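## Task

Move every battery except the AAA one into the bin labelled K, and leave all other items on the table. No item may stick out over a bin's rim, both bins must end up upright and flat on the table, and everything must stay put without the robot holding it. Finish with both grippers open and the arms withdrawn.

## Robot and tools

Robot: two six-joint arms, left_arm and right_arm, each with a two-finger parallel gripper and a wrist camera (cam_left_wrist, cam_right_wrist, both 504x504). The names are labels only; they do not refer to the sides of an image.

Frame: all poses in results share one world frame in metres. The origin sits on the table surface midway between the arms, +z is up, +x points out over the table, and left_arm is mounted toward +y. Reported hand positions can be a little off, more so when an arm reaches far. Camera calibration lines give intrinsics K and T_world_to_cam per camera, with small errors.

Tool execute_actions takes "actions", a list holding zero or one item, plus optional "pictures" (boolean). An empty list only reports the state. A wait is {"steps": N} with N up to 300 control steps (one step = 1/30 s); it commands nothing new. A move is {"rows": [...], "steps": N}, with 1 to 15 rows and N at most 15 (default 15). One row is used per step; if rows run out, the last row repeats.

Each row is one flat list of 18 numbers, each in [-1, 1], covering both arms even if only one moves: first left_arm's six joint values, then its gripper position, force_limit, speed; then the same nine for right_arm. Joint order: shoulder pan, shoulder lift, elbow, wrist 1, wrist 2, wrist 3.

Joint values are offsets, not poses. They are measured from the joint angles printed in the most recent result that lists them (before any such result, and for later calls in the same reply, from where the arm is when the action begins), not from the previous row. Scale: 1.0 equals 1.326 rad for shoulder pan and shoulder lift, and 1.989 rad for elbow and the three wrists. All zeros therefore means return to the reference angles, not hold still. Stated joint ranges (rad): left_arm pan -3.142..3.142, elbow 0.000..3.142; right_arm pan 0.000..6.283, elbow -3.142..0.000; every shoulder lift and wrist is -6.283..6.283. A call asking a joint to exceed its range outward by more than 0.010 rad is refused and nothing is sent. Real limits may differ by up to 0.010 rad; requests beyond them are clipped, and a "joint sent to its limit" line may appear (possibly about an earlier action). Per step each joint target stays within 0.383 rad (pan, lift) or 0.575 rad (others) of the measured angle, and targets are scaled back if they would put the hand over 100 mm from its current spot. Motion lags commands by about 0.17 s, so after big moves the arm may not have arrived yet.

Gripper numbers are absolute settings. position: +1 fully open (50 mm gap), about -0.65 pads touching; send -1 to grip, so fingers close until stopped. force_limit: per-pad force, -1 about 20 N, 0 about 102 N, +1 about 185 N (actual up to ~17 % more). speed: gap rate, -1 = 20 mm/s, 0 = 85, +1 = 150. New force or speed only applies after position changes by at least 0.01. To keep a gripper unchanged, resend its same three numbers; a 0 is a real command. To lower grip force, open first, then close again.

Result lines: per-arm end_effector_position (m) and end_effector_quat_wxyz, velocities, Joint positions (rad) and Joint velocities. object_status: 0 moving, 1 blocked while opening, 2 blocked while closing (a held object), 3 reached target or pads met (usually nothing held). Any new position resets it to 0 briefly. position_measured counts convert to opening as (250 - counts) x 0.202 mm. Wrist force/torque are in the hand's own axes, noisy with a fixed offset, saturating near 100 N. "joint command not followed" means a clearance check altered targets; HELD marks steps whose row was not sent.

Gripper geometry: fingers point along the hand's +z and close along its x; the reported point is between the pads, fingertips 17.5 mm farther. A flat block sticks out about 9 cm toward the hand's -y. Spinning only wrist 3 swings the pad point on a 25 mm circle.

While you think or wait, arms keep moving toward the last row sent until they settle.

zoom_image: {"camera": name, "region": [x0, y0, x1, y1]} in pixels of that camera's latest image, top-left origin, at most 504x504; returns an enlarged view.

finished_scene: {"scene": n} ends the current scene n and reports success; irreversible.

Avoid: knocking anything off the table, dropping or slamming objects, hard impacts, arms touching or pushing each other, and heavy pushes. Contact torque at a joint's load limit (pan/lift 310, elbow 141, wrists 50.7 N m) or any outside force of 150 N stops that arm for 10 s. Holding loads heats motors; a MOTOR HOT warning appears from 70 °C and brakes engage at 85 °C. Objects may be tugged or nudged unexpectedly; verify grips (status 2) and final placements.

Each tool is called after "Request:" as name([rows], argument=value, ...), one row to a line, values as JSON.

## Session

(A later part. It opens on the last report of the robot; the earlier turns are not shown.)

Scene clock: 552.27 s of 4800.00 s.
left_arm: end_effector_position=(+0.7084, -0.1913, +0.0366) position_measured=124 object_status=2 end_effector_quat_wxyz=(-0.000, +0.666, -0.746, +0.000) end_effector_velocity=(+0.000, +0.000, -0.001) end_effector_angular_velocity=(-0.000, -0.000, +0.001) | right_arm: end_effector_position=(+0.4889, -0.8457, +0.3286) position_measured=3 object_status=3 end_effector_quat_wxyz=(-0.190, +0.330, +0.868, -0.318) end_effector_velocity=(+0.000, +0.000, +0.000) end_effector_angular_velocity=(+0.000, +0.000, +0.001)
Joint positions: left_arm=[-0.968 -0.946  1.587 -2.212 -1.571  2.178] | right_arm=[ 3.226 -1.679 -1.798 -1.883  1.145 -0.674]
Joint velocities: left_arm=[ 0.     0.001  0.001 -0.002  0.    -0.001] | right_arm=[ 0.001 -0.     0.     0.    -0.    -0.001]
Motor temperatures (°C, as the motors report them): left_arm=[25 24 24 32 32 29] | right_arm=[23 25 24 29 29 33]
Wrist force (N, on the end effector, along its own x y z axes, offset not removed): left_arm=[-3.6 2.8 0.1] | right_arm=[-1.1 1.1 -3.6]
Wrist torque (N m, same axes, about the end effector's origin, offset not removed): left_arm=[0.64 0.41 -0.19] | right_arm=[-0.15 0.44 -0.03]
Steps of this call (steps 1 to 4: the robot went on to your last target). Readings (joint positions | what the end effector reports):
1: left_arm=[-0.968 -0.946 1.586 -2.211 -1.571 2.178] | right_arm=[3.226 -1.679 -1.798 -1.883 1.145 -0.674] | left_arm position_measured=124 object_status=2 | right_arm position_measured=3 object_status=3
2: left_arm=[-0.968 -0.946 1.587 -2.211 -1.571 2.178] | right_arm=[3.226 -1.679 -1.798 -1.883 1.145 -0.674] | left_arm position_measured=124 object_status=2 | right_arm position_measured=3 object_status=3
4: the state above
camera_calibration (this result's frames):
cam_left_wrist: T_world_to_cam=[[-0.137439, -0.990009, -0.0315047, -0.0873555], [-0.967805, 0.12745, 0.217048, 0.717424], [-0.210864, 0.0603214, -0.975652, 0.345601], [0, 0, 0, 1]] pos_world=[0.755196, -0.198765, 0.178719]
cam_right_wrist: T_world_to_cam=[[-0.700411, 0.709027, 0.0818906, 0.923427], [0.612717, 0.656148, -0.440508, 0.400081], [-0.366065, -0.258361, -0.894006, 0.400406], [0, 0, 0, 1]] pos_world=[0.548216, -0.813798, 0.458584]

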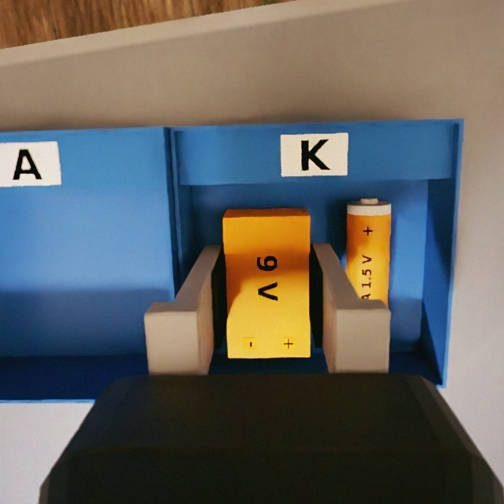

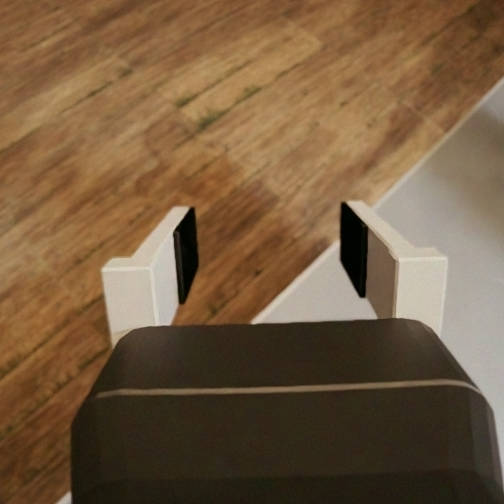

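Request:
execute_actions([
  {"rows": [[0,0.0018,0.0006,-0.0018,0,0,-1,-0.5,0,0,0,0,0.015,0.02,0.03,1,-0.5,0.5],[0,0.0018,0.0006,-0.0018,0,0,-1,-0.5,0,0,0,0,0.03,0.04,0.07,1,-0.5,0.5],[0,0.0018,0.0006,-0.0018,0,0,-1,-0.5,0,0,0,0,0.045,0.06,0.1,1,-0.5,0.5],[0,0.0018,0.0006,-0.0018,0,0,-1,-0.5,0,0,0,0,0.06,0.085,0.14,1,-0.5,0.5],[0,0.0018,0.0006,-0.0018,0,0,-1,-0.5,0,0,0,0,0.075,0.107,0.17,1,-0.5,0.5],[0,0.0018,0.0006,-0.0018,0,0,-1,-0.5,0,0,0,0,0.09,0.13,0.2,1,-0.5,0.5],[0,0.0018,0.0006,-0.0018,0,0,0.37,-0.5,-0.5,0,0,0,0.105,0.15,0.24,1,-0.5,0.5],[0,0.0018,0.0006,-0.0018,0,0,0.37,-0.5,-0.5,0,0,0,0.12,0.17,0.27,1,-0.5,0.5],[0,0.0018,0.0006,-0.0018,0,0,0.37,-0.5,-0.5,0,0,0,0.135,0.19,0.3,1,-0.5,0.5],[0,0.0018,0.0006,-0.0018,0,0,0.37,-0.5,-0.5,0,0,0,0.15,0.214,0.34,1,-0.5,0.5],[0,0.0018,0.0006,-0.0018,0,0,0.37,-0.5,-0.5,0,0,0,0.15,0.214,0.34,1,-0.5,0.5],[0,-0.01,-0.004,0.0105,0,0,0.37,-0.5,-0.5,0,0,0,0.15,0.214,0.34,1,-0.5,0.5],[0,-0.03,-0.011,0.031,0,0,0.37,-0.5,-0.5,0,0,0,0.15,0.214,0.34,1,-0.5,0.5],[0,-0.06,-0.022,0.062,0,0,0.37,-0.5,-0.5,0,0,0,0.15,0.214,0.34,1,-0.5,0.5],[0,-0.13,-0.04,0.127,0,0,0.37,-0.5,-0.5,0,0,0,0.15,0.214,0.34,1,-0.5,0.5]], "steps": 15},
], pictures=false)

Request:
execute_actions([
  {"steps": 16},
])

Scene clock: 587.23 s of 4800.00 s.
left_arm: end_effector_position=(+0.7091, -0.1926, +0.0620) position_measured=97 object_status=0 end_effector_quat_wxyz=(+0.000, +0.666, -0.746, +0.002) end_effector_velocity=(+0.008, -0.015, +0.556) end_effector_angular_velocity=(-0.051, -0.027, -0.000) | right_arm: end_effector_position=(+0.5472, -0.7162, +0.2880) position_measured=3 object_status=3 end_effector_quat_wxyz=(-0.121, +0.667, +0.722, -0.138) end_effector_velocity=(+0.063, +0.114, -0.007) end_effector_angular_velocity=(+0.102, -0.229, -0.657)
Joint positions: left_arm=[-0.968 -0.969  1.573 -2.178 -1.571  2.178] | right_arm=[ 3.226 -1.679 -1.798 -1.604  1.542 -0.049]
Joint velocities: left_arm=[ 0.    -0.508 -0.282  0.733 -0.     0.   ] | right_arm=[ 0.001 -0.     0.001  0.214  0.327  0.579]
Motor temperatures (°C, as the motors report them): left_arm=[25 24 24 32 32 29] | right_arm=[23 25 24 29 29 33]
Wrist force (N, on the end effector, along its own x y z axes, offset not removed): left_arm=[-1.9 0.9 12.5] | right_arm=[3.5 4.5 -1.0]
Wrist torque (N m, same axes, about the end effector's origin, offset not removed): left_arm=[0.60 0.21 -0.12] | right_arm=[0.77 -0.34 -0.01]
Steps of this call (steps 1 to 15: the robot went on to your last target; steps 16 to 90: nothing new was sent; then 31.47 s passed at rest; steps 91 to 105: all 15 steps of this action). Readings (joint positions | what the end effector reports):
91: left_arm=[-0.968 -0.946 1.587 -2.212 -1.571 2.178] | right_arm=[3.226 -1.679 -1.798 -1.883 1.146 -0.674] | left_arm position_measured=124 object_status=2 | right_arm position_measured=3 object_status=3
92: left_arm=[-0.968 -0.945 1.587 -2.212 -1.571 2.178] | right_arm=[3.226 -1.679 -1.798 -1.878 1.152 -0.666] | left_arm position_measured=124 object_status=2 | right_arm position_measured=3 object_status=3
94: left_arm=[-0.968 -0.945 1.587 -2.214 -1.571 2.178] | right_arm=[3.226 -1.679 -1.798 -1.850 1.188 -0.611] | left_arm position_measured=124 object_status=2 | right_arm position_measured=3 object_status=3
98: left_arm=[-0.968 -0.944 1.588 -2.215 -1.571 2.178] | right_arm=[3.226 -1.679 -1.798 -1.753 1.323 -0.404] | left_arm position_measured=112 object_status=0 | right_arm position_measured=3 object_status=3
105: the state above

Scene clock: 587.77 s of 4800.00 s.
left_arm: end_effector_position=(+0.6990, -0.1738, +0.2147) position_measured=97 object_status=3 end_effector_quat_wxyz=(-0.000, +0.666, -0.746, -0.000) end_effector_velocity=(-0.001, +0.002, +0.009) end_effector_angular_velocity=(-0.000, -0.000, +0.000) | right_arm: end_effector_position=(+0.5528, -0.7062, +0.2876) position_measured=3 object_status=3 end_effector_quat_wxyz=(-0.121, +0.688, +0.704, -0.125) end_effector_velocity=(+0.000, +0.000, -0.000) end_effector_angular_velocity=(+0.000, -0.000, -0.002)
Joint positions: left_arm=[-0.968 -1.118  1.507 -1.96  -1.571  2.178] | right_arm=[ 3.226 -1.679 -1.798 -1.585  1.571  0.002]
Joint velocities: left_arm=[ 0.    -0.008 -0.004  0.013  0.     0.   ] | right_arm=[-0.    -0.    -0.     0.     0.001  0.001]
Motor temperatures (°C, as the motors report them): left_arm=[25 24 24 32 32 29] | right_arm=[23 25 24 29 29 33]
Wrist force (N, on the end effector, along its own x y z axes, offset not removed): left_arm=[-1.2 0.3 -0.5] | right_arm=[2.2 1.1 1.2]
Wrist torque (N m, same axes, about the end effector's origin, offset not removed): left_arm=[0.14 0.07 -0.15] | right_arm=[0.23 -0.17 -0.33]
Steps of this call (steps 1 to 16: the robot went on to your last target). Readings (joint positions | what the end effector reports):
1: left_arm=[-0.968 -0.988 1.563 -2.151 -1.571 2.178] | right_arm=[3.226 -1.679 -1.798 -1.598 1.551 -0.033] | left_arm position_measured=97 object_status=0 | right_arm position_measured=3 object_status=3
2: left_arm=[-0.968 -1.009 1.554 -2.121 -1.571 2.178] | right_arm=[3.226 -1.679 -1.798 -1.594 1.557 -0.022] | left_arm position_measured=97 object_status=3 | right_arm position_measured=3 object_status=3
4: left_arm=[-0.968 -1.050 1.536 -2.062 -1.571 2.178] | right_arm=[3.226 -1.679 -1.798 -1.589 1.565 -0.009] | left_arm position_measured=97 object_status=3 | right_arm position_measured=3 object_status=3
8: left_arm=[-0.968 -1.103 1.514 -1.983 -1.571 2.178] | right_arm=[3.226 -1.679 -1.798 -1.586 1.569 -0.001] | left_arm position_measured=97 object_status=3 | right_arm position_measured=3 object_status=3
16: the state above
camera_calibration (this result's frames):
cam_left_wrist: T_world_to_cam=[[-0.137432, -0.98999, -0.0321141, -0.0655824], [-0.96773, 0.127287, 0.21748, 0.667205], [-0.211215, 0.0609665, -0.975536, 0.516686], [0, 0, 0, 1]] pos_world=[0.745793, -0.181353, 0.356836]
cam_right_wrist: T_world_to_cam=[[0.0075879, 0.999548, -0.0290874, 0.718327], [0.998449, -0.00917751, -0.0549112, -0.542645], [-0.0551534, -0.0286257, -0.998067, 0.443491], [0, 0, 0, 1]] pos_world=[0.560813, -0.710287, 0.433731]

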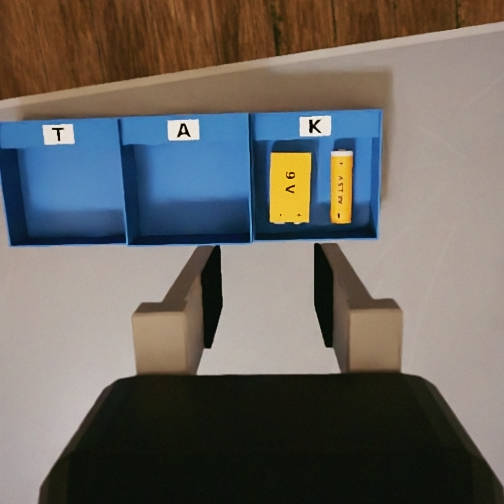

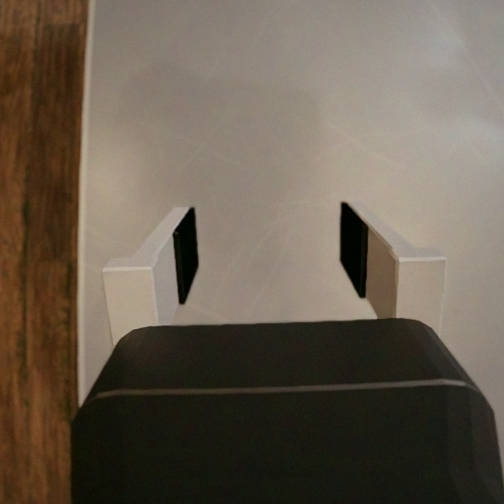

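Request:
execute_actions([
  {"rows": [[0,-0.06,0.03,0.01,0,0,0.37,-0.5,-0.5,0,0,0,0,0,0,1,-0.5,0.5],[0,-0.12,0.06,0.02,0,0,0.37,-0.5,-0.5,0,0,0,0,0,0,1,-0.5,0.5],[0,-0.21,0.11,0.03,0,0,0.37,-0.5,-0.5,0,0,0,0,0,0,1,-0.5,0.5]], "steps": 15},
], pictures=false)

Request:
execute_actions([
  {"steps": 6},
], pictures=false)

Request:
finished_scene(scene=1)

Scene clock: 599.33 s of 4800.00 s.
left_arm: end_effector_position=(+0.6294, -0.0445, +0.2978) position_measured=97 object_status=3 end_effector_quat_wxyz=(-0.000, +0.666, -0.746, -0.000) end_effector_velocity=(-0.016, +0.030, +0.015) end_effector_angular_velocity=(-0.003, -0.002, -0.002) | right_arm: end_effector_position=(+0.5528, -0.7062, +0.2876) position_measured=3 object_status=3 end_effector_quat_wxyz=(-0.121, +0.688, +0.704, -0.125) end_effector_velocity=(-0.000, -0.000, -0.000) end_effector_angular_velocity=(+0.000, +0.000, +0.000)
Joint positions: left_arm=[-0.968 -1.391  1.722 -1.901 -1.571  2.178] | right_arm=[ 3.226 -1.679 -1.798 -1.585  1.571  0.002]
Joint velocities: left_arm=[ 0.    -0.062  0.048  0.011 -0.     0.002] | right_arm=[-0.    -0.    -0.001  0.     0.    -0.   ]
Motor temperatures (°C, as the motors report them): left_arm=[25 24 24 32 32 29] | right_arm=[23 25 24 29 29 33]
Wrist force (N, on the end effector, along its own x y z axes, offset not removed): left_arm=[-3.2 4.5 -2.5] | right_arm=[0.4 6.0 2.0]
Wrist torque (N m, same axes, about the end effector's origin, offset not removed): left_arm=[0.88 0.40 -0.16] | right_arm=[1.09 -0.13 -0.05]
Steps of this call (steps 1 to 15: the robot went on to your last target; steps 16 to 90: nothing new was sent; then 8.07 s passed at rest; steps 91 to 105: all 15 steps of this action). Readings (joint positions | what the end effector reports):
91: left_arm=[-0.968 -1.119 1.507 -1.959 -1.571 2.178] | right_arm=[3.226 -1.679 -1.798 -1.585 1.571 0.002] | left_arm position_measured=97 object_status=3 | right_arm position_measured=3 object_status=3
92: left_arm=[-0.968 -1.128 1.516 -1.955 -1.571 2.178] | right_arm=[3.226 -1.679 -1.798 -1.585 1.571 0.002] | left_arm position_measured=97 object_status=3 | right_arm position_measured=3 object_status=3
94: left_arm=[-0.968 -1.185 1.562 -1.940 -1.571 2.178] | right_arm=[3.226 -1.679 -1.798 -1.585 1.571 0.002] | left_arm position_measured=97 object_status=3 | right_arm position_measured=3 object_status=3
98: left_arm=[-0.968 -1.317 1.666 -1.914 -1.571 2.178] | right_arm=[3.226 -1.679 -1.798 -1.585 1.571 0.002] | left_arm position_measured=97 object_status=3 | right_arm position_measured=3 object_status=3
105: the state above

Scene clock: 599.53 s of 4800.00 s.
left_arm: end_effector_position=(+0.6282, -0.0422, +0.2990) position_measured=97 object_status=3 end_effector_quat_wxyz=(-0.000, +0.666, -0.746, -0.000) end_effector_velocity=(-0.002, +0.003, +0.001) end_effector_angular_velocity=(+0.001, +0.000, -0.001) | right_arm: end_effector_position=(+0.5528, -0.7062, +0.2876) position_measured=3 object_status=3 end_effector_quat_wxyz=(-0.121, +0.688, +0.704, -0.125) end_effector_velocity=(-0.001, -0.001, -0.001) end_effector_angular_velocity=(+0.000, +0.002, -0.001)
Joint positions: left_arm=[-0.968 -1.395  1.726 -1.9   -1.571  2.178] | right_arm=[ 3.226 -1.679 -1.798 -1.585  1.571  0.002]
Joint velocities: left_arm=[-0.    -0.006  0.005  0.001 -0.     0.001] | right_arm=[-0.002  0.    -0.001 -0.     0.    -0.001]
Motor temperatures (°C, as the motors report them): left_arm=[25 24 24 32 32 29] | right_arm=[23 25 24 29 29 33]
Wrist force (N, on the end effector, along its own x y z axes, offset not removed): left_arm=[-2.4 2.1 -3.6] | right_arm=[-1.0 1.5 -2.5]
Wrist torque (N m, same axes, about the end effector's origin, offset not removed): left_arm=[0.37 0.30 -0.15] | right_arm=[0.17 0.38 -0.06]
Steps of this call (steps 1 to 6: the robot went on to your last target). Readings (joint positions | what the end effector reports):
1: left_arm=[-0.968 -1.392 1.723 -1.901 -1.571 2.178] | right_arm=[3.226 -1.679 -1.798 -1.585 1.571 0.002] | left_arm position_measured=97 object_status=3 | right_arm position_measured=3 object_status=3
2: left_arm=[-0.968 -1.393 1.724 -1.901 -1.571 2.178] | right_arm=[3.226 -1.679 -1.798 -1.585 1.571 0.002] | left_arm position_measured=97 object_status=3 | right_arm position_measured=3 object_status=3
4: left_arm=[-0.968 -1.395 1.725 -1.901 -1.571 2.178] | right_arm=[3.226 -1.679 -1.798 -1.585 1.571 0.002] | left_arm position_measured=97 object_status=3 | right_arm position_measured=3 object_status=3
6: the state above

The scene is finished: the task was done.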